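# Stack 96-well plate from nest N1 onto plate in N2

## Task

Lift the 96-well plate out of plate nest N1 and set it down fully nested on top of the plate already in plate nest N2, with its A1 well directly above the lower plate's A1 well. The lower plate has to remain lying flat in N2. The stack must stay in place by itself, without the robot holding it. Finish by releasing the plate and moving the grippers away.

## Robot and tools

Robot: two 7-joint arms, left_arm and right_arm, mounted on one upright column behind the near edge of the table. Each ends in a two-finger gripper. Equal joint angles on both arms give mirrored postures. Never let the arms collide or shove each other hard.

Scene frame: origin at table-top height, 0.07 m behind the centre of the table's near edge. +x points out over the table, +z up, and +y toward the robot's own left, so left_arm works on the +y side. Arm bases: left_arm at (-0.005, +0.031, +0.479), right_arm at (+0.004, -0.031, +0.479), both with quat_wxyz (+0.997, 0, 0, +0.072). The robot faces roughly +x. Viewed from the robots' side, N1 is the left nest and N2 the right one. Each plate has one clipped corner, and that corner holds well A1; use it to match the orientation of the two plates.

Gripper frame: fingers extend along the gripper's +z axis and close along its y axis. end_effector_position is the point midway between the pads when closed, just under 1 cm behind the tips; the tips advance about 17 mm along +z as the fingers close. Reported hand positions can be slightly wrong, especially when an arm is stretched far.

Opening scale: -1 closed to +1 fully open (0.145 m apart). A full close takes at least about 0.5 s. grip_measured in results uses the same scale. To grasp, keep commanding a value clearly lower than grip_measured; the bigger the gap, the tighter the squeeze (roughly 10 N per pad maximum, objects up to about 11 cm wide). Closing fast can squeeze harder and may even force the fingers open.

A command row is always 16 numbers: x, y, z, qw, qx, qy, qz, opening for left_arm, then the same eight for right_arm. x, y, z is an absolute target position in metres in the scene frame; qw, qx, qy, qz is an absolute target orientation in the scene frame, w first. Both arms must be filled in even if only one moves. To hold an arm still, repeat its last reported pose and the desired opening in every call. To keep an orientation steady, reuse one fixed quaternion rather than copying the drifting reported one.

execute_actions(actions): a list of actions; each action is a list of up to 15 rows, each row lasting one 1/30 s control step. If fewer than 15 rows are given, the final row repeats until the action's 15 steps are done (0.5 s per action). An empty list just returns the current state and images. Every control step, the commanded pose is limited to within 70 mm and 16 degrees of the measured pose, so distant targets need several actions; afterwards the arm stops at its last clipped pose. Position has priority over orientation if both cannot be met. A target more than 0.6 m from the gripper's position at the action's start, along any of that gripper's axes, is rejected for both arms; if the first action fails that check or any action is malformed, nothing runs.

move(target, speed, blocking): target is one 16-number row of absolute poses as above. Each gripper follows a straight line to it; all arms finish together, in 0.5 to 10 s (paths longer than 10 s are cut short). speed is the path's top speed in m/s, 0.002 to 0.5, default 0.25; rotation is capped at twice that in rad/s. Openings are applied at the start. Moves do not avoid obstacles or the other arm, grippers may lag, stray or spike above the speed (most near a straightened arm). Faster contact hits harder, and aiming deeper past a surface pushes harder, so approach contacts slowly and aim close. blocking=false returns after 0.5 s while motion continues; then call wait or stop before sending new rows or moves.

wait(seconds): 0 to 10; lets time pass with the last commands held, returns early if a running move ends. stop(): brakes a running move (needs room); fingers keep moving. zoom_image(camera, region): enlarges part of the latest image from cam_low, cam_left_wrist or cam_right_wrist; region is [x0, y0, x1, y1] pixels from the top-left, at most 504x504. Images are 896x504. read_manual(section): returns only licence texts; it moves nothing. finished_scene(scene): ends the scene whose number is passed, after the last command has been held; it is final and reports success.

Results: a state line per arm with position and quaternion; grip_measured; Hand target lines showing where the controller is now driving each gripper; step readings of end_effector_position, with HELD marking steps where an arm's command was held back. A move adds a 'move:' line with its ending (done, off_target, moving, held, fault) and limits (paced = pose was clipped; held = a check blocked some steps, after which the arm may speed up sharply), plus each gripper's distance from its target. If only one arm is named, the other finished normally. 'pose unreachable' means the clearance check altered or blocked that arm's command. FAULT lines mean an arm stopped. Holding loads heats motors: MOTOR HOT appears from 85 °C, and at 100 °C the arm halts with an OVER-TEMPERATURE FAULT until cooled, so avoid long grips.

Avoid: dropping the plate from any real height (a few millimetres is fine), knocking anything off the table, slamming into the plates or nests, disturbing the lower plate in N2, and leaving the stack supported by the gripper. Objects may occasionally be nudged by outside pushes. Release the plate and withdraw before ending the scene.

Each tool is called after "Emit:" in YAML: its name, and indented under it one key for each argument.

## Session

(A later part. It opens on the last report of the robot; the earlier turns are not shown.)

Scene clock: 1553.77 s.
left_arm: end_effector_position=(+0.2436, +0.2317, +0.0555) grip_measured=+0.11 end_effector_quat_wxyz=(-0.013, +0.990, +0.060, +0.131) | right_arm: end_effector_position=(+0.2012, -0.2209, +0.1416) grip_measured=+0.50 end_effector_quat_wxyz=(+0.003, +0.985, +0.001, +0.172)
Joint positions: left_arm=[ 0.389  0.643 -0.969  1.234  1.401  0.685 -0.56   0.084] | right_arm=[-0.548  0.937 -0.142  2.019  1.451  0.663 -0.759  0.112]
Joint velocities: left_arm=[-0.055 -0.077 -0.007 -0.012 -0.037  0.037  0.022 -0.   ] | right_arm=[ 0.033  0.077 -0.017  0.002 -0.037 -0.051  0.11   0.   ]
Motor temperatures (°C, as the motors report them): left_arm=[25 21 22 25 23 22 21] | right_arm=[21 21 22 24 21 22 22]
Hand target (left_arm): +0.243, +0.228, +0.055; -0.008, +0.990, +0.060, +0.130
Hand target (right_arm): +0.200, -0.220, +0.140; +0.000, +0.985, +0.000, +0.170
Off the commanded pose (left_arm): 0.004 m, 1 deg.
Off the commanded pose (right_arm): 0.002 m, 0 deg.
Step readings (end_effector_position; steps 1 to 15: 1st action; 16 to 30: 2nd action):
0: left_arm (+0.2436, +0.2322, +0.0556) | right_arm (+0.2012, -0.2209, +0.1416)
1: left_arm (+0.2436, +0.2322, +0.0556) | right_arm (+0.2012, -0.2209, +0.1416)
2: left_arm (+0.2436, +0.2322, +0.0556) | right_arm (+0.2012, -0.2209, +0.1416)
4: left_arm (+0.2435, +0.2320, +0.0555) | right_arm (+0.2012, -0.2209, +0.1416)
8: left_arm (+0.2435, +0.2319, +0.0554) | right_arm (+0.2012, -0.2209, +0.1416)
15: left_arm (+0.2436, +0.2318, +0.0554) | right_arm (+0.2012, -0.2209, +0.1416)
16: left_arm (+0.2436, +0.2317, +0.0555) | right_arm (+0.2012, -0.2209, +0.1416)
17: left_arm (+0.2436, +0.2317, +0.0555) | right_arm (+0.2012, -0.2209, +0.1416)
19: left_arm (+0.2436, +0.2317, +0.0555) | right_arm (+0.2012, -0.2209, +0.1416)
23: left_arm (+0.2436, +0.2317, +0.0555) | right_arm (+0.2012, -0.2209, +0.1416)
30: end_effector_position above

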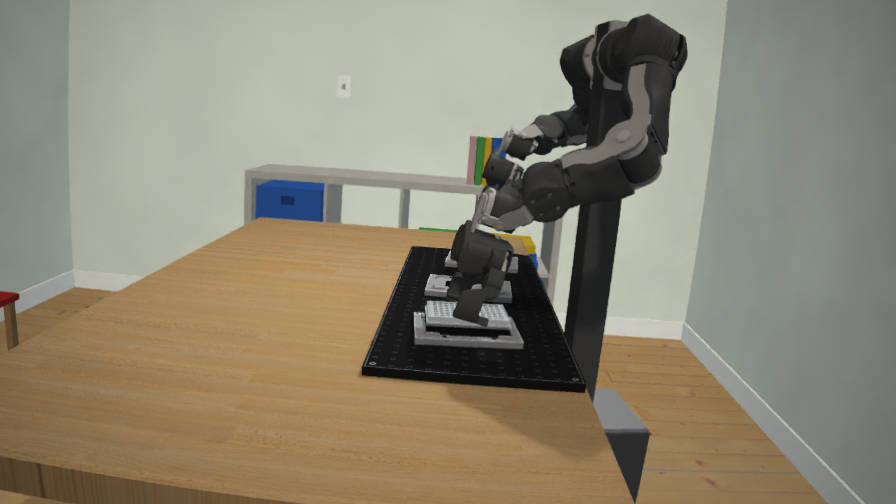

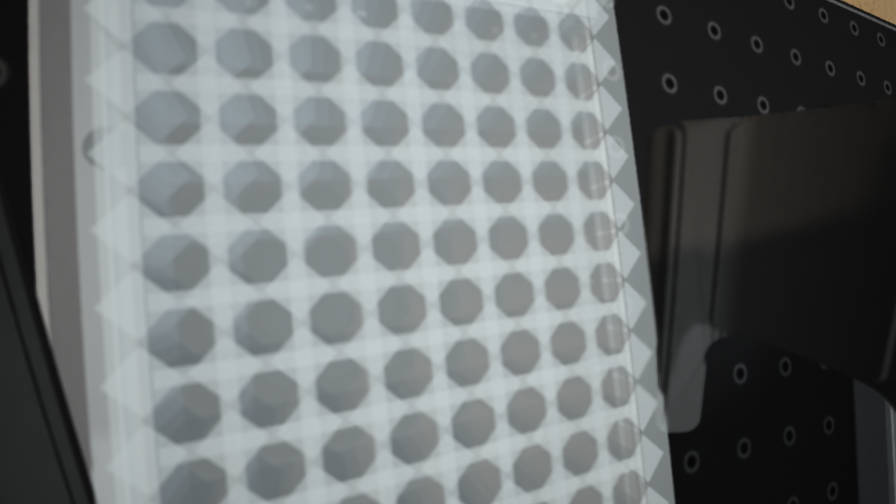

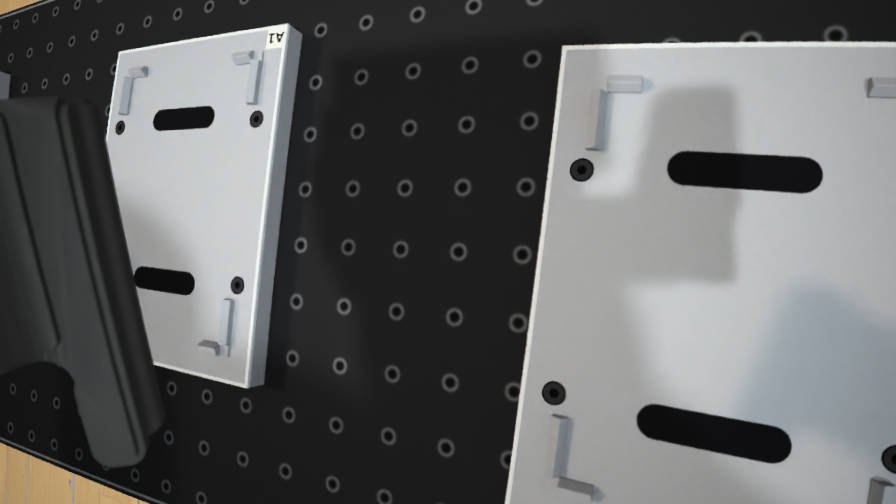

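Emit:
execute_actions:
  actions:
    - [[0.2428,0.2287,0.0545,-0.0080,0.9896,0.0605,0.1303,-0.22,0.20,-0.22,0.14,0,0.985,0,0.17,0.5],[0.2428,0.2290,0.0545,-0.0080,0.9896,0.0605,0.1303,-0.22,0.20,-0.22,0.14,0,0.985,0,0.17,0.5],[0.2428,0.2293,0.0545,-0.0080,0.9896,0.0605,0.1303,-0.22,0.20,-0.22,0.14,0,0.985,0,0.17,0.5],[0.2428,0.2296,0.0545,-0.0080,0.9896,0.0605,0.1303,-0.22,0.20,-0.22,0.14,0,0.985,0,0.17,0.5],[0.2428,0.2299,0.0545,-0.0080,0.9896,0.0605,0.1303,-0.22,0.20,-0.22,0.14,0,0.985,0,0.17,0.5],[0.2428,0.2302,0.0545,-0.0080,0.9896,0.0605,0.1303,-0.22,0.20,-0.22,0.14,0,0.985,0,0.17,0.5],[0.2428,0.2305,0.0545,-0.0080,0.9896,0.0605,0.1303,-0.22,0.20,-0.22,0.14,0,0.985,0,0.17,0.5],[0.2428,0.2308,0.0545,-0.0080,0.9896,0.0605,0.1303,-0.22,0.20,-0.22,0.14,0,0.985,0,0.17,0.5],[0.2428,0.2311,0.0545,-0.0080,0.9896,0.0605,0.1303,-0.22,0.20,-0.22,0.14,0,0.985,0,0.17,0.5],[0.2428,0.2314,0.0545,-0.0080,0.9896,0.0605,0.1303,-0.22,0.20,-0.22,0.14,0,0.985,0,0.17,0.5],[0.2428,0.2317,0.0545,-0.0080,0.9896,0.0605,0.1303,-0.22,0.20,-0.22,0.14,0,0.985,0,0.17,0.5],[0.2428,0.2320,0.0545,-0.0080,0.9896,0.0605,0.1303,-0.22,0.20,-0.22,0.14,0,0.985,0,0.17,0.5],[0.2428,0.2323,0.0545,-0.0080,0.9896,0.0605,0.1303,-0.22,0.20,-0.22,0.14,0,0.985,0,0.17,0.5],[0.2428,0.2326,0.0545,-0.0080,0.9896,0.0605,0.1303,-0.22,0.20,-0.22,0.14,0,0.985,0,0.17,0.5],[0.2428,0.2329,0.0545,-0.0080,0.9896,0.0605,0.1303,-0.22,0.20,-0.22,0.14,0,0.985,0,0.17,0.5]]
    - [[0.2428,0.2329,0.0545,-0.0080,0.9896,0.0605,0.1303,-0.22,0.20,-0.22,0.14,0,0.985,0,0.17,0.5]]

Scene clock: 1577.27 s.
left_arm: end_effector_position=(+0.2435, +0.2321, +0.0555) grip_measured=+0.11 end_effector_quat_wxyz=(-0.010, +0.990, +0.059, +0.131) | right_arm: end_effector_position=(+0.2012, -0.2209, +0.1416) grip_measured=+0.50 end_effector_quat_wxyz=(+0.003, +0.985, +0.001, +0.172)
Joint positions: left_arm=[ 0.389  0.646 -0.969  1.233  1.4    0.685 -0.548  0.084] | right_arm=[-0.548  0.937 -0.142  2.019  1.451  0.663 -0.759  0.112]
Joint velocities: left_arm=[ 0.011 -0.011 -0.002 -0.017 -0.007  0.037 -0.037  0.   ] | right_arm=[ 0.055 -0.011 -0.012  0.002 -0.066 -0.007 -0.022 -0.   ]
Motor temperatures (°C, as the motors report them): left_arm=[25 21 22 25 23 22 21] | right_arm=[20 21 22 24 21 22 22]
Hand target (left_arm): +0.243, +0.233, +0.054; -0.008, +0.990, +0.060, +0.130
Hand target (right_arm): +0.200, -0.220, +0.140; +0.000, +0.985, +0.000, +0.170
Off the commanded pose (left_arm): 0.001 m, 0 deg.
Off the commanded pose (right_arm): 0.002 m, 0 deg.
Step readings (end_effector_position; steps 1 to 15: 1st action; 16 to 30: 2nd action):
0: left_arm (+0.2436, +0.2317, +0.0555) | right_arm (+0.2012, -0.2209, +0.1416)
1: left_arm (+0.2436, +0.2317, +0.0555) | right_arm (+0.2012, -0.2209, +0.1416)
2: left_arm (+0.2436, +0.2317, +0.0555) | right_arm (+0.2012, -0.2209, +0.1416)
4: left_arm (+0.2436, +0.2317, +0.0555) | right_arm (+0.2012, -0.2209, +0.1416)
8: left_arm (+0.2436, +0.2318, +0.0555) | right_arm (+0.2012, -0.2209, +0.1416)
15: left_arm (+0.2435, +0.2320, +0.0555) | right_arm (+0.2012, -0.2209, +0.1416)
16: left_arm (+0.2435, +0.2321, +0.0555) | right_arm (+0.2012, -0.2209, +0.1416)
17: left_arm (+0.2435, +0.2321, +0.0555) | right_arm (+0.2012, -0.2209, +0.1416)
19: left_arm (+0.2435, +0.2321, +0.0555) | right_arm (+0.2012, -0.2209, +0.1416)
23: left_arm (+0.2435, +0.2321, +0.0555) | right_arm (+0.2012, -0.2209, +0.1416)
30: end_effector_position above

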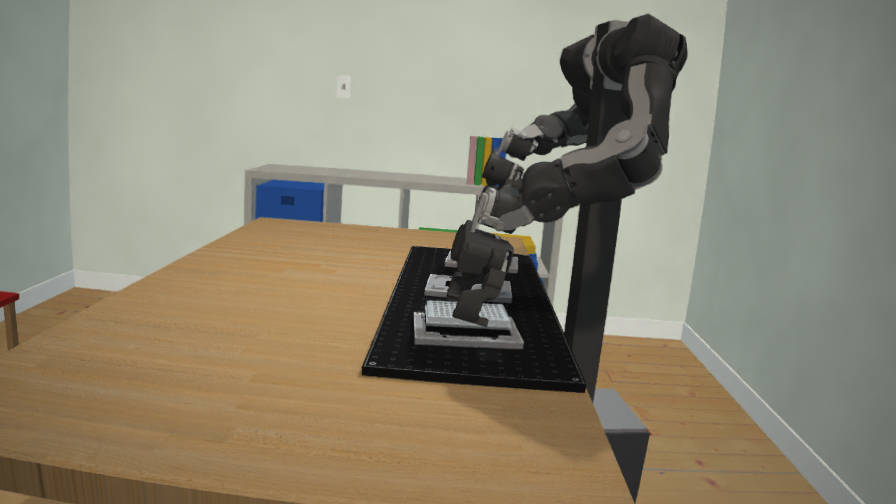

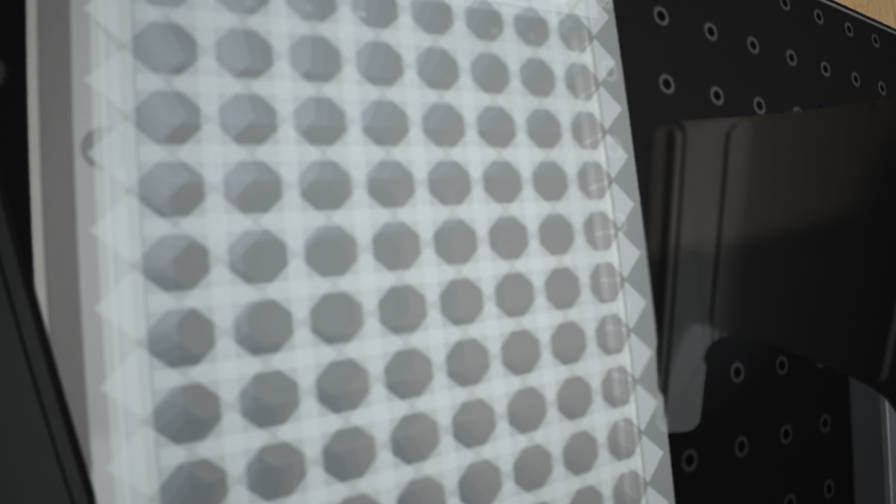

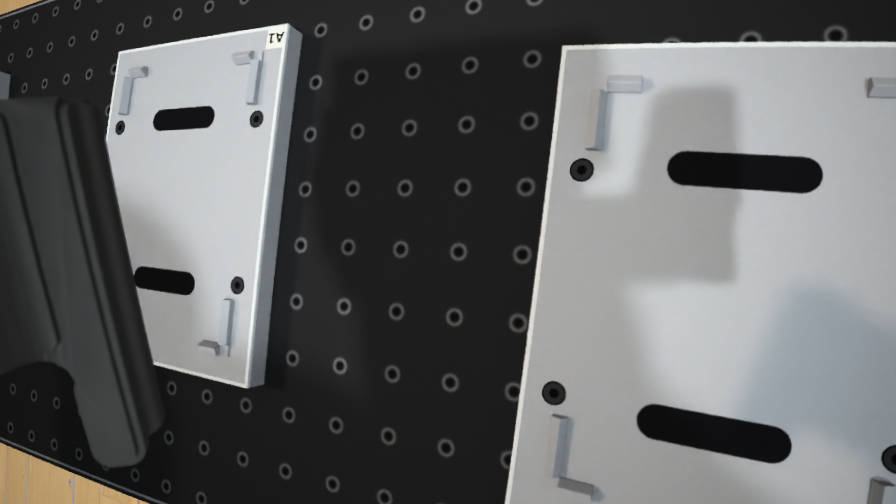

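Emit:
execute_actions:
  actions:
    - [[0.2429,0.2325,0.0546,-0.0080,0.9896,0.0605,0.1303,-0.22,0.20,-0.22,0.14,0,0.985,0,0.17,0.5],[0.2429,0.2320,0.0547,-0.0080,0.9896,0.0605,0.1303,-0.22,0.20,-0.22,0.14,0,0.985,0,0.17,0.5],[0.2429,0.2316,0.0548,-0.0080,0.9896,0.0605,0.1303,-0.22,0.20,-0.22,0.14,0,0.985,0,0.17,0.5],[0.2429,0.2313,0.0548,-0.0080,0.9896,0.0605,0.1303,-0.20,0.20,-0.22,0.14,0,0.985,0,0.17,0.5],[0.2429,0.2313,0.0548,-0.0080,0.9896,0.0605,0.1303,-0.17,0.20,-0.22,0.14,0,0.985,0,0.17,0.5],[0.2429,0.2313,0.0548,-0.0080,0.9896,0.0605,0.1303,-0.14,0.20,-0.22,0.14,0,0.985,0,0.17,0.5],[0.2429,0.2313,0.0548,-0.0080,0.9896,0.0605,0.1303,-0.11,0.20,-0.22,0.14,0,0.985,0,0.17,0.5],[0.2429,0.2313,0.0548,-0.0080,0.9896,0.0605,0.1303,-0.08,0.20,-0.22,0.14,0,0.985,0,0.17,0.5],[0.2429,0.2313,0.0548,-0.0080,0.9896,0.0605,0.1303,-0.05,0.20,-0.22,0.14,0,0.985,0,0.17,0.5],[0.2429,0.2313,0.0548,-0.0080,0.9896,0.0605,0.1303,-0.02,0.20,-0.22,0.14,0,0.985,0,0.17,0.5],[0.2429,0.2313,0.0548,-0.0080,0.9896,0.0605,0.1303,0.01,0.20,-0.22,0.14,0,0.985,0,0.17,0.5],[0.2429,0.2313,0.0548,-0.0080,0.9896,0.0605,0.1303,0.04,0.20,-0.22,0.14,0,0.985,0,0.17,0.5],[0.2429,0.2313,0.0548,-0.0080,0.9896,0.0605,0.1303,0.07,0.20,-0.22,0.14,0,0.985,0,0.17,0.5],[0.2429,0.2313,0.0548,-0.0080,0.9896,0.0605,0.1303,0.09,0.20,-0.22,0.14,0,0.985,0,0.17,0.5],[0.2429,0.2313,0.0548,-0.0080,0.9896,0.0605,0.1303,0.11,0.20,-0.22,0.14,0,0.985,0,0.17,0.5]]
    - [[0.2429,0.2313,0.0548,-0.0080,0.9896,0.0605,0.1303,0.13,0.20,-0.22,0.14,0,0.985,0,0.17,0.5],[0.2429,0.2313,0.0548,-0.0080,0.9896,0.0605,0.1303,0.15,0.20,-0.22,0.14,0,0.985,0,0.17,0.5],[0.2429,0.2313,0.0548,-0.0080,0.9896,0.0605,0.1303,0.18,0.20,-0.22,0.14,0,0.985,0,0.17,0.5],[0.2429,0.2313,0.0548,-0.0080,0.9896,0.0605,0.1303,0.21,0.20,-0.22,0.14,0,0.985,0,0.17,0.5],[0.2429,0.2313,0.0548,-0.0080,0.9896,0.0605,0.1303,0.25,0.20,-0.22,0.14,0,0.985,0,0.17,0.5],[0.2429,0.2313,0.0548,-0.0080,0.9896,0.0605,0.1303,0.29,0.20,-0.22,0.14,0,0.985,0,0.17,0.5],[0.2429,0.2313,0.0548,-0.0080,0.9896,0.0605,0.1303,0.33,0.20,-0.22,0.14,0,0.985,0,0.17,0.5],[0.2429,0.2313,0.0548,-0.0080,0.9896,0.0605,0.1303,0.37,0.20,-0.22,0.14,0,0.985,0,0.17,0.5],[0.2429,0.2313,0.0548,-0.0080,0.9896,0.0605,0.1303,0.41,0.20,-0.22,0.14,0,0.985,0,0.17,0.5],[0.2429,0.2313,0.0548,-0.0080,0.9896,0.0605,0.1303,0.45,0.20,-0.22,0.14,0,0.985,0,0.17,0.5]]

Emit:
zoom_image:
  camera: "cam_low"
  region: [400, 280, 540, 360]

Scene clock: 1616.70 s.
left_arm: end_effector_position=(+0.2436, +0.2321, +0.0555) grip_measured=+0.45 end_effector_quat_wxyz=(-0.010, +0.990, +0.059, +0.131) | right_arm: end_effector_position=(+0.2012, -0.2209, +0.1416) grip_measured=+0.50 end_effector_quat_wxyz=(+0.003, +0.985, +0.001, +0.172)
Joint positions: left_arm=[ 0.389  0.646 -0.969  1.233  1.4    0.684 -0.548  0.108] | right_arm=[-0.548  0.937 -0.142  2.019  1.451  0.663 -0.759  0.112]
Joint velocities: left_arm=[-0.011 -0.077 -0.022 -0.007 -0.037  0.022 -0.007  0.   ] | right_arm=[ 0.011 -0.033 -0.017 -0.007  0.022  0.022  0.051 -0.   ]
Motor temperatures (°C, as the motors report them): left_arm=[25 21 23 24 23 22 21] | right_arm=[20 21 22 24 21 22 22]
Hand target (left_arm): +0.243, +0.231, +0.055; -0.008, +0.990, +0.060, +0.130
Hand target (right_arm): +0.200, -0.220, +0.140; +0.000, +0.985, +0.000, +0.170
Off the commanded pose (left_arm): 0.001 m, 0 deg.
Off the commanded pose (right_arm): 0.002 m, 0 deg.
Step readings (end_effector_position; steps 1 to 15: 1st action; 16 to 30: 2nd action):
0: left_arm (+0.2435, +0.2321, +0.0555) | right_arm (+0.2012, -0.2209, +0.1416)
1: left_arm (+0.2435, +0.2321, +0.0555) | right_arm (+0.2012, -0.2209, +0.1416)
2: left_arm (+0.2435, +0.2321, +0.0555) | right_arm (+0.2012, -0.2209, +0.1416)
4: left_arm (+0.2435, +0.2321, +0.0555) | right_arm (+0.2012, -0.2209, +0.1416)
8: left_arm (+0.2435, +0.2321, +0.0555) | right_arm (+0.2012, -0.2209, +0.1416)
15: left_arm (+0.2436, +0.2321, +0.0555) | right_arm (+0.2012, -0.2209, +0.1416)
16: left_arm (+0.2436, +0.2321, +0.0555) | right_arm (+0.2012, -0.2209, +0.1416)
17: left_arm (+0.2436, +0.2321, +0.0555) | right_arm (+0.2012, -0.2209, +0.1416)
19: left_arm (+0.2436, +0.2321, +0.0555) | right_arm (+0.2012, -0.2209, +0.1416)
23: left_arm (+0.2436, +0.2321, +0.0555) | right_arm (+0.2012, -0.2209, +0.1416)
30: end_effector_position above

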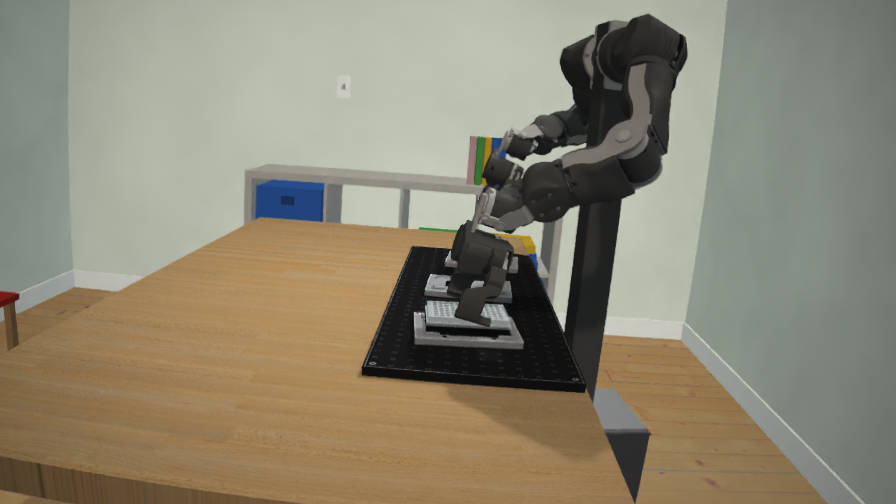

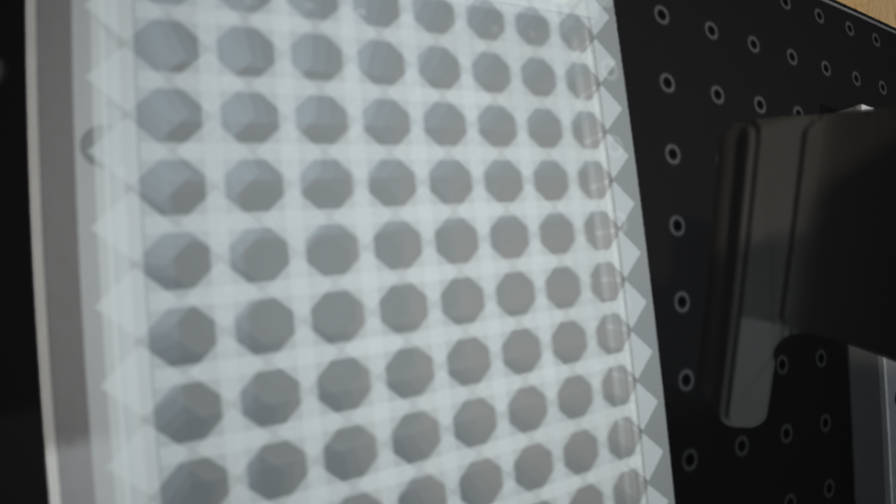

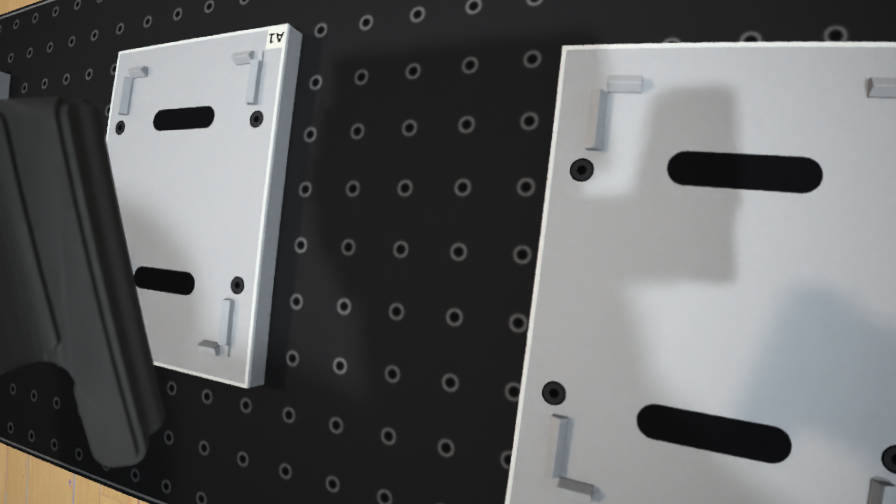

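Region (400, 280, 540, 360) of cam_low's 896x504 image, scaled by 3.600, with more detail than that image has; it fills the top 288 rows of this view, and the rest is white.

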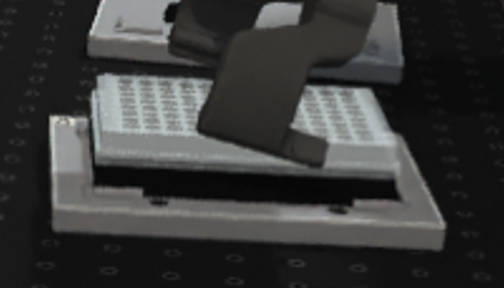

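Emit:
move:
  target: [0.2429,0.2313,0.10,-0.0080,0.9896,0.0605,0.1303,0.45,0.20,-0.22,0.14,0,0.985,0,0.17,0.5]
  speed: 0.05

Emit:
zoom_image:
  camera: "cam_low"
  region: [400, 280, 540, 360]

Scene clock: 1624.33 s.
left_arm: end_effector_position=(+0.2433, +0.2316, +0.1003) grip_measured=+0.45 end_effector_quat_wxyz=(-0.008, +0.989, +0.059, +0.133) | right_arm: end_effector_position=(+0.2012, -0.2209, +0.1416) grip_measured=+0.50 end_effector_quat_wxyz=(+0.003, +0.985, +0.001, +0.172)
Joint positions: left_arm=[ 0.371  0.745 -0.882  1.472  1.557  0.779 -0.734  0.108] | right_arm=[-0.548  0.937 -0.142  2.019  1.451  0.663 -0.759  0.112]
Joint velocities: left_arm=[-0.055 -0.033  0.007  0.002 -0.022 -0.051  0.007  0.   ] | right_arm=[-0.011 -0.055  0.007 -0.002 -0.022 -0.051 -0.007 -0.   ]
Motor temperatures (°C, as the motors report them): left_arm=[25 21 23 24 23 22 21] | right_arm=[20 21 22 24 21 22 22]
Hand target (left_arm): +0.243, +0.232, +0.100; -0.009, +0.989, +0.060, +0.132
Hand target (right_arm): +0.200, -0.220, +0.140; +0.000, +0.985, +0.000, +0.170
Off the commanded pose (left_arm): 0.001 m, 0 deg.
Off the commanded pose (right_arm): 0.002 m, 0 deg.
joint sent to its limit (left arm) — the command would take joint 5 (forearm roll) past its upper limit, so that joint was sent only as far as its limit.
move: done

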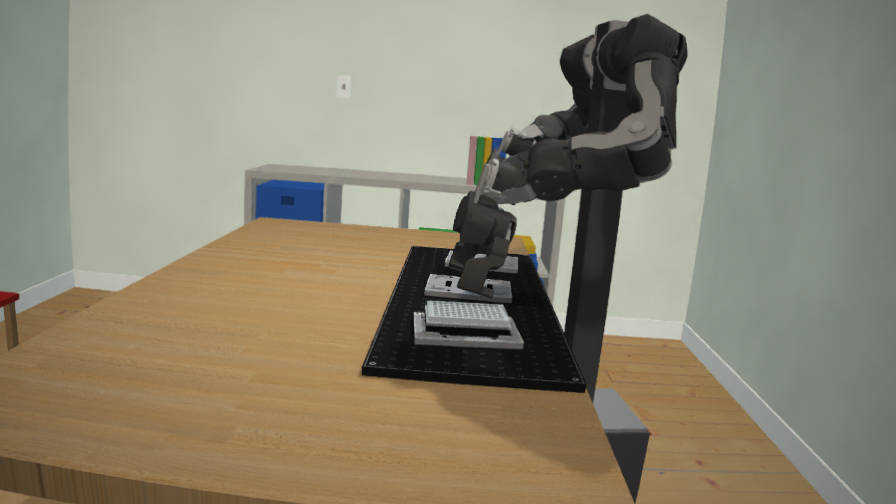

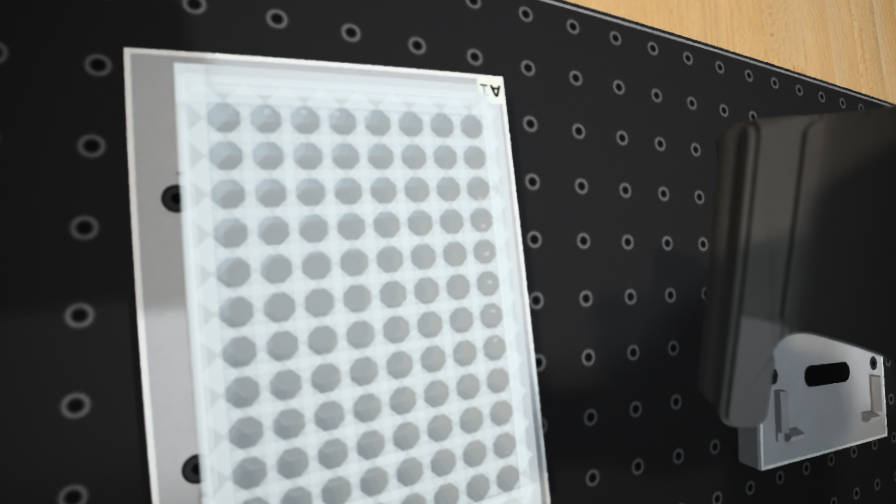

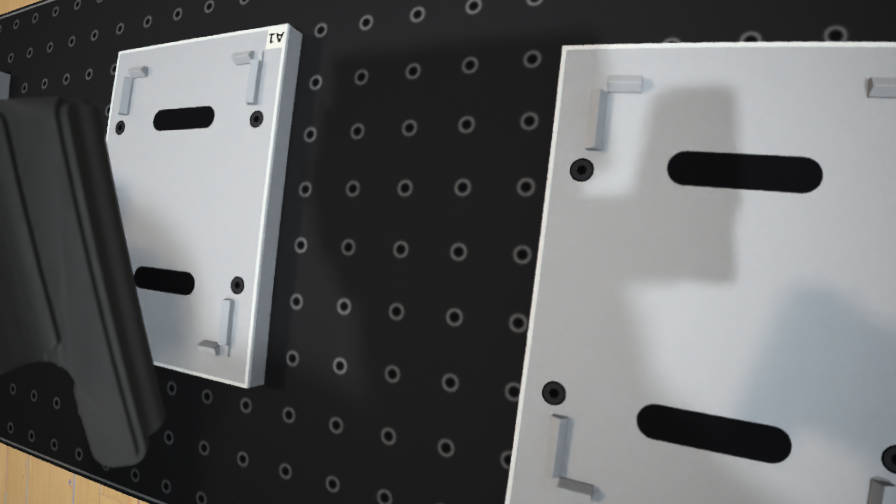

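Region (400, 280, 540, 360) of cam_low's 896x504 image, scaled by 3.600, with more detail than that image has; it fills the top 288 rows of this view, and the rest is white.

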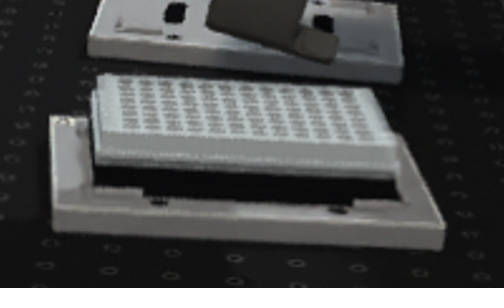

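Emit:
zoom_image:
  camera: "cam_low"
  region: [410, 295, 470, 350]

Emit:
zoom_image:
  camera: "cam_low"
  region: [470, 295, 530, 350]

Region (410, 295, 470, 350) of cam_low's 896x504 image, scaled by 8.400, with more detail than that image has; it fills the top 462 rows of this view, and the rest is white.

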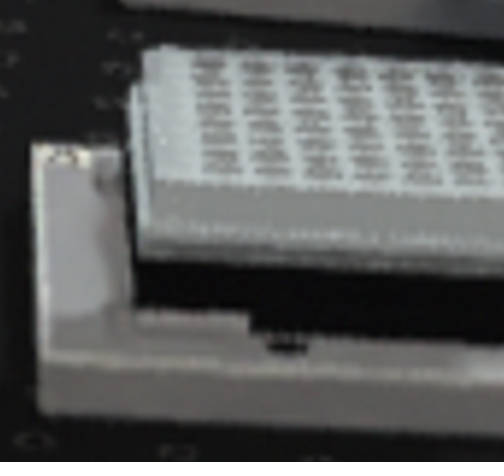

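Region (470, 295, 530, 350) of cam_low's 896x504 image, scaled by 8.400, with more detail than that image has; it fills the top 462 rows of this view, and the rest is white.

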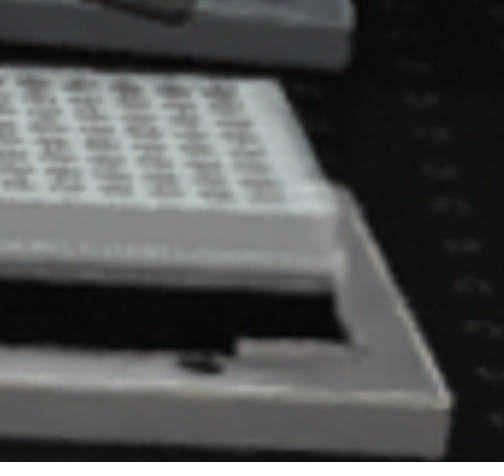

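Emit:
move:
  target: [0.19,0.33,0.17,0,0.975,0,0.22,0.45,0.24,-0.02,0.10,0,0.985,0,0.17,-0.9]
  speed: 0.12

Scene clock: 1678.67 s.
left_arm: end_effector_position=(+0.1898, +0.3306, +0.1691) grip_measured=+0.45 end_effector_quat_wxyz=(-0.004, +0.976, -0.000, +0.217) | right_arm: end_effector_position=(+0.2407, -0.0200, +0.0992) grip_measured=-0.90 end_effector_quat_wxyz=(-0.003, +0.985, -0.002, +0.173)
Joint positions: left_arm=[ 0.187  1.419 -0.881  1.748  1.47   0.476 -0.208  0.108] | right_arm=[ 0.066  0.138 -0.692  1.571  1.237  0.666 -1.222  0.008]
Joint velocities: left_arm=[-0.099 -0.033 -0.022 -0.012 -0.081 -0.022 -0.095  0.   ] | right_arm=[-0.033 -0.121  0.017  0.012 -0.007 -0.022 -0.066  0.   ]
Motor temperatures (°C, as the motors report them): left_arm=[25 22 23 25 23 21 21] | right_arm=[20 21 22 23 21 22 22]
Hand target (left_arm): +0.190, +0.329, +0.169; +0.000, +0.976, -0.001, +0.218
Hand target (right_arm): +0.240, -0.022, +0.098; +0.001, +0.985, -0.004, +0.172
Off the commanded pose (left_arm): 0.001 m, 1 deg.
Off the commanded pose (right_arm): 0.001 m, 1 deg.
move: done

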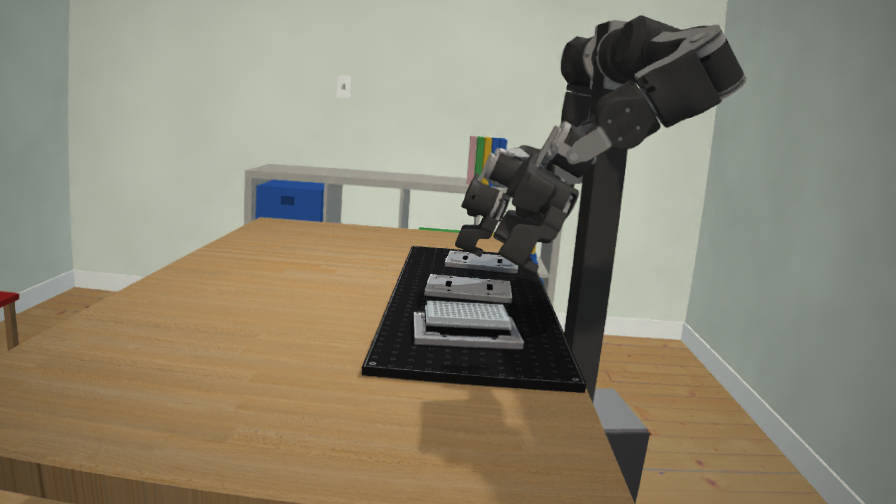

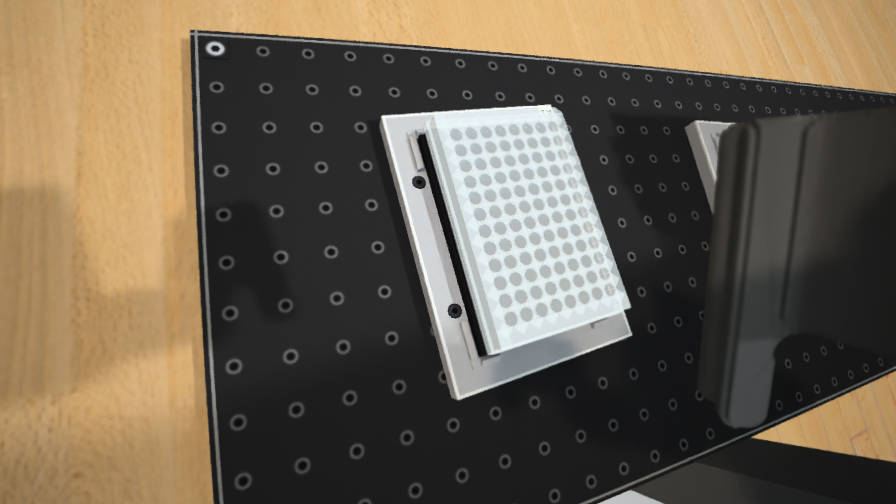

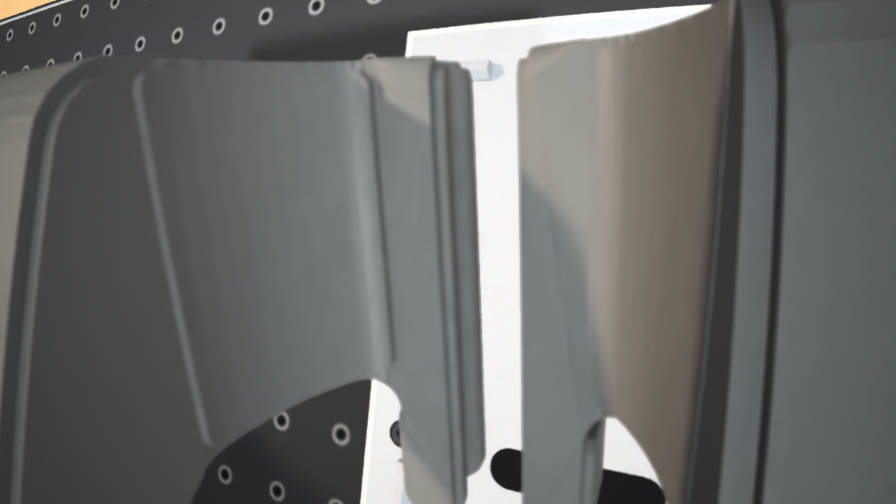

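Emit:
move:
  target: [0.19,0.33,0.17,0,0.975,0,0.22,0.45,0.24,0.0,0.10,0,0.985,0,0.17,1.0]
  speed: 0.05

Scene clock: 1685.20 s.
left_arm: end_effector_position=(+0.1904, +0.3308, +0.1698) grip_measured=+0.45 end_effector_quat_wxyz=(-0.003, +0.976, +0.000, +0.220) | right_arm: end_effector_position=(+0.2404, +0.0019, +0.1010) grip_measured=+1.00 end_effector_quat_wxyz=(-0.005, +0.985, +0.001, +0.171)
Joint positions: left_arm=[ 0.187  1.422 -0.881  1.748  1.471  0.47  -0.205  0.108] | right_arm=[ 0.09   0.056 -0.706  1.517  1.209  0.665 -1.244  0.145]
Joint velocities: left_arm=[-0.011  0.077  0.002  0.012 -0.095 -0.051 -0.022  0.   ] | right_arm=[ 0.011  0.011 -0.007  0.007 -0.007  0.037  0.066  0.   ]
Motor temperatures (°C, as the motors report them): left_arm=[25 22 23 25 23 22 21] | right_arm=[21 21 22 24 21 22 22]
Hand target (left_arm): +0.190, +0.330, +0.170; -0.000, +0.976, +0.000, +0.220
Hand target (right_arm): +0.240, -0.000, +0.100; +0.000, +0.985, -0.000, +0.170
Off the commanded pose (left_arm): 0.001 m, 0 deg.
Off the commanded pose (right_arm): 0.002 m, 1 deg.
move: done

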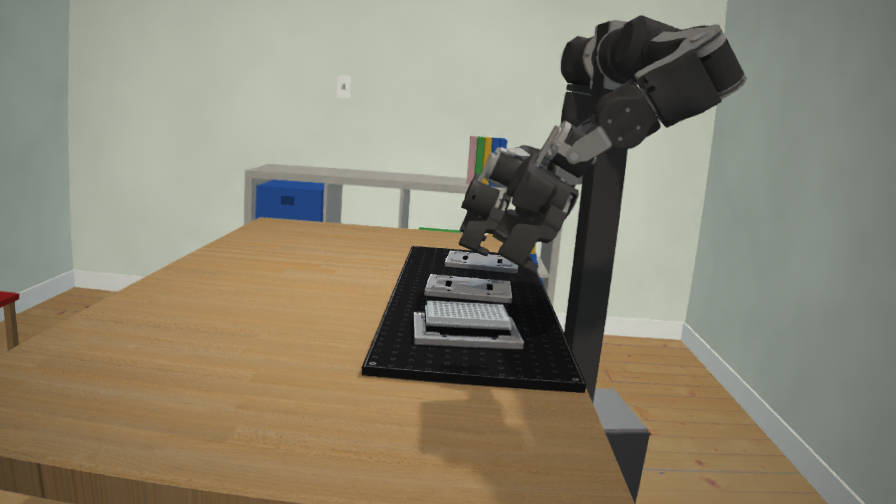

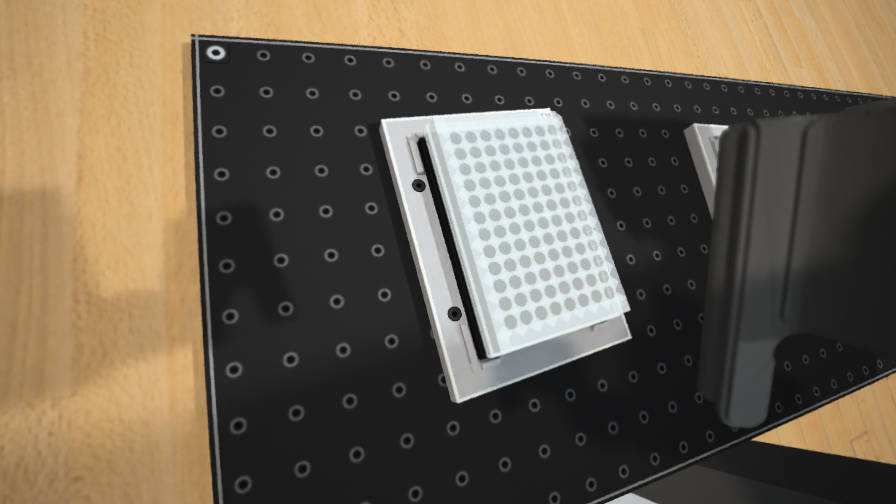

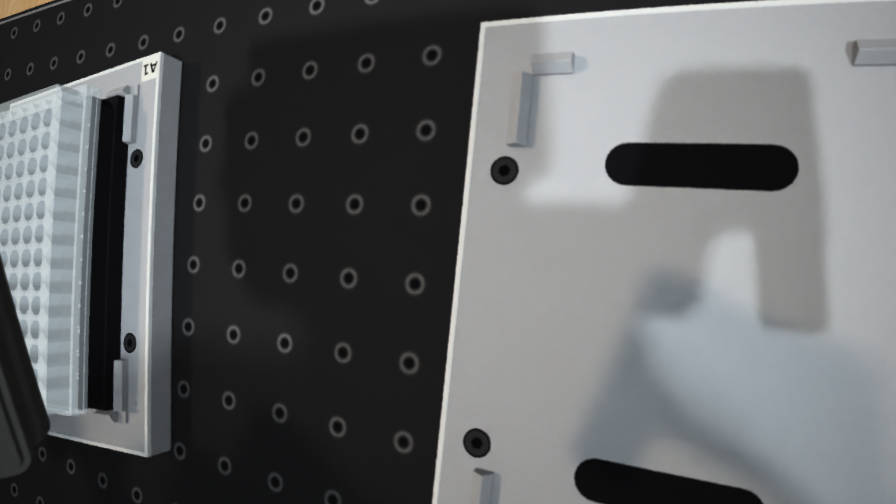

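Emit:
zoom_image:
  camera: "cam_right_wrist"
  region: [0, 50, 200, 460]

Emit:
zoom_image:
  camera: "cam_left_wrist"
  region: [370, 90, 650, 410]

Region (0, 50, 200, 460) of cam_right_wrist's 896x504 image, scaled by 1.229, with more detail than that image has; it fills the left 246 columns of this view, and the rest is white.

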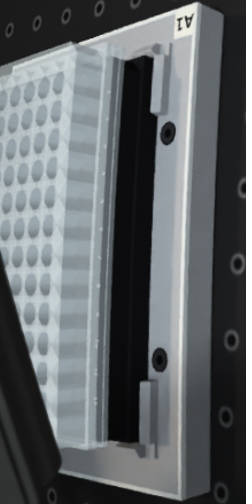

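Region (370, 90, 650, 410) of cam_left_wrist's 896x504 image, scaled by 1.575, with more detail than that image has; it fills the left 441 columns of this view, and the rest is white.

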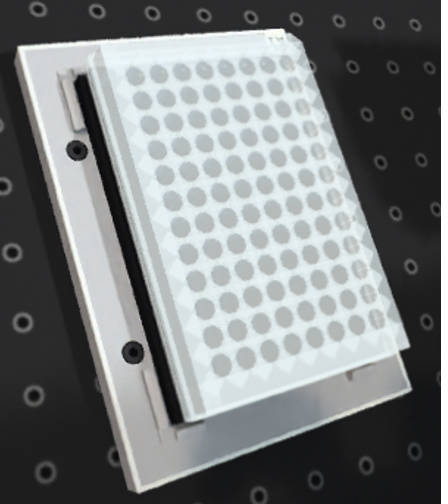

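Emit:
zoom_image:
  camera: "cam_right_wrist"
  region: [30, 70, 170, 210]

Emit:
zoom_image:
  camera: "cam_right_wrist"
  region: [30, 310, 170, 450]

Region (30, 70, 170, 210) of cam_right_wrist's 896x504 image, scaled by 3.600, with more detail than that image has.

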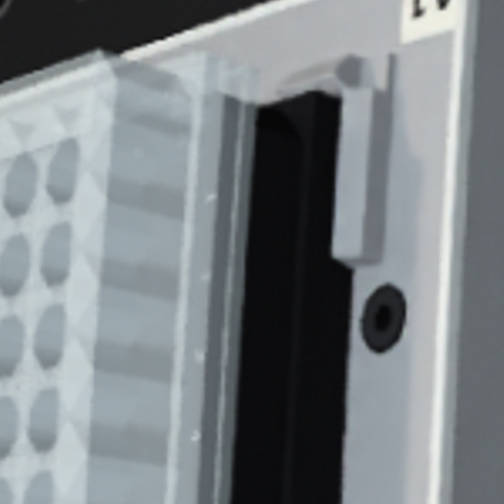

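Region (30, 310, 170, 450) of cam_right_wrist's 896x504 image, scaled by 3.600, with more detail than that image has.

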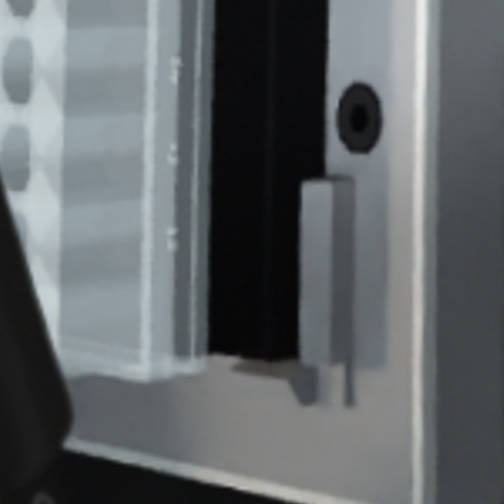

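Emit:
execute_actions:
  actions: []

Scene clock: 1712.50 s.
left_arm: end_effector_position=(+0.1904, +0.3308, +0.1698) grip_measured=+0.45 end_effector_quat_wxyz=(-0.003, +0.976, +0.000, +0.220) | right_arm: end_effector_position=(+0.2404, +0.0019, +0.1010) grip_measured=+1.00 end_effector_quat_wxyz=(-0.005, +0.985, +0.001, +0.171)
Joint positions: left_arm=[ 0.187  1.422 -0.881  1.748  1.471  0.47  -0.205  0.108] | right_arm=[ 0.09   0.056 -0.706  1.517  1.209  0.665 -1.244  0.145]
Joint velocities: left_arm=[-0.077 -0.121  0.007 -0.002 -0.051  0.066  0.037  0.   ] | right_arm=[ 0.033 -0.077 -0.007  0.017  0.007  0.022  0.022  0.   ]
Motor temperatures (°C, as the motors report them): left_arm=[24 23 23 24 23 22 21] | right_arm=[21 21 22 24 21 22 22]
Hand target (left_arm): +0.190, +0.330, +0.170; -0.000, +0.976, +0.000, +0.220
Hand target (right_arm): +0.240, -0.000, +0.100; +0.000, +0.985, -0.000, +0.170
Off the commanded pose (left_arm): 0.001 m, 0 deg.
Off the commanded pose (right_arm): 0.002 m, 1 deg.

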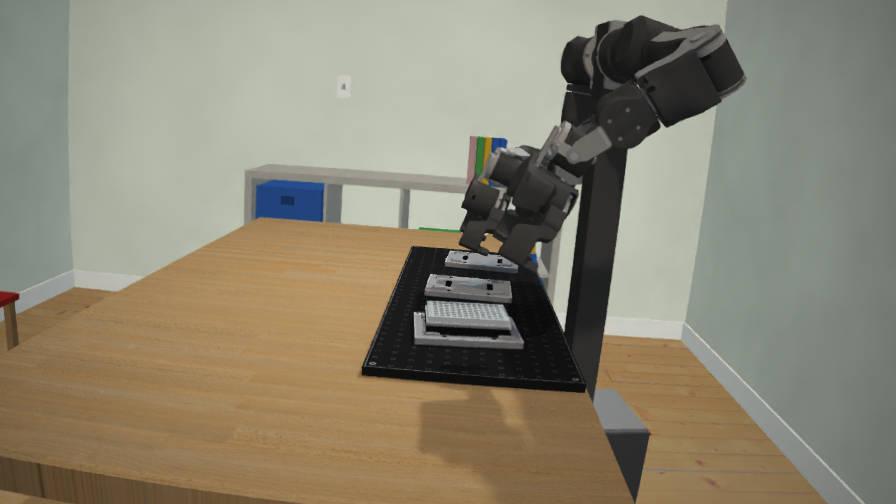

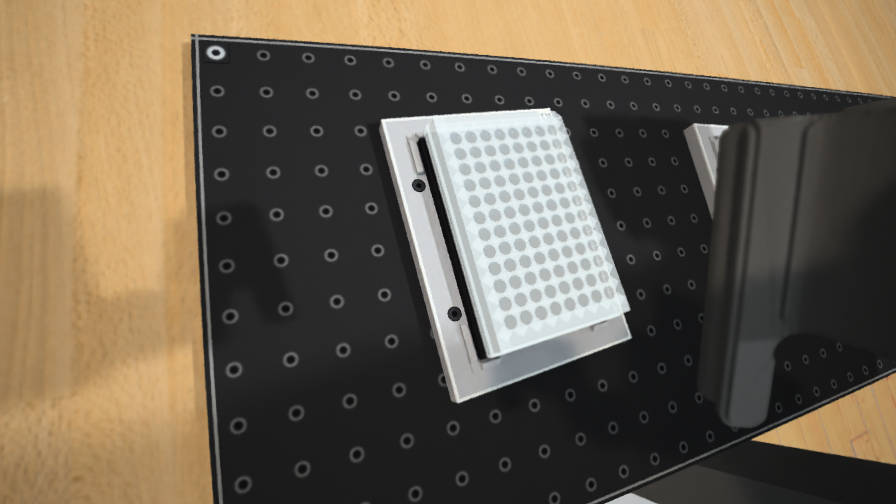

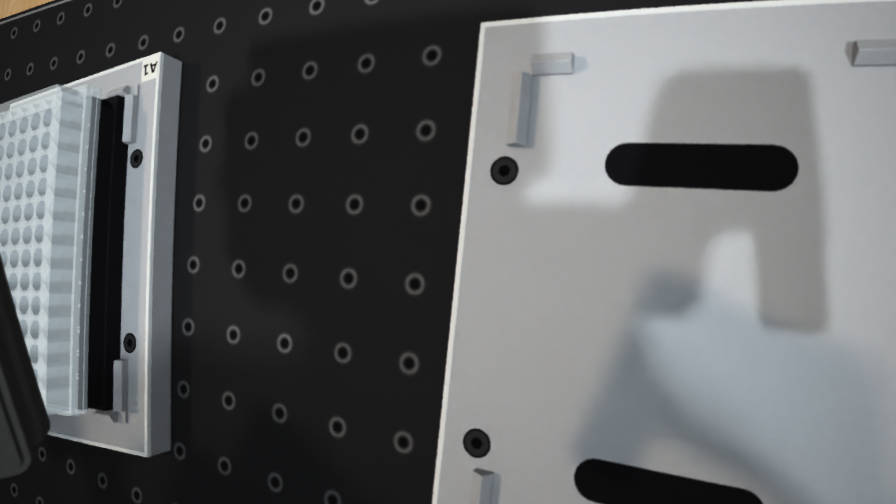

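Emit:
zoom_image:
  camera: "cam_low"
  region: [400, 290, 540, 360]

Emit:
zoom_image:
  camera: "cam_left_wrist"
  region: [370, 100, 650, 410]

Region (400, 290, 540, 360) of cam_low's 896x504 image, scaled by 3.600, with more detail than that image has.

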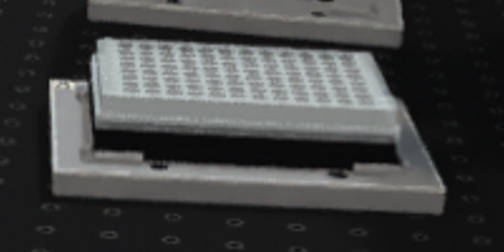

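Region (370, 100, 650, 410) of cam_left_wrist's 896x504 image, scaled by 1.626, with more detail than that image has; it fills the left 455 columns of this view, and the rest is white.

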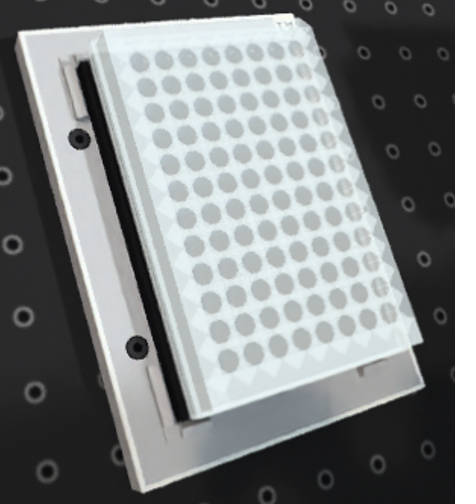

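Emit:
finished_scene:
  scene: 2

The scene is finished: the task was done.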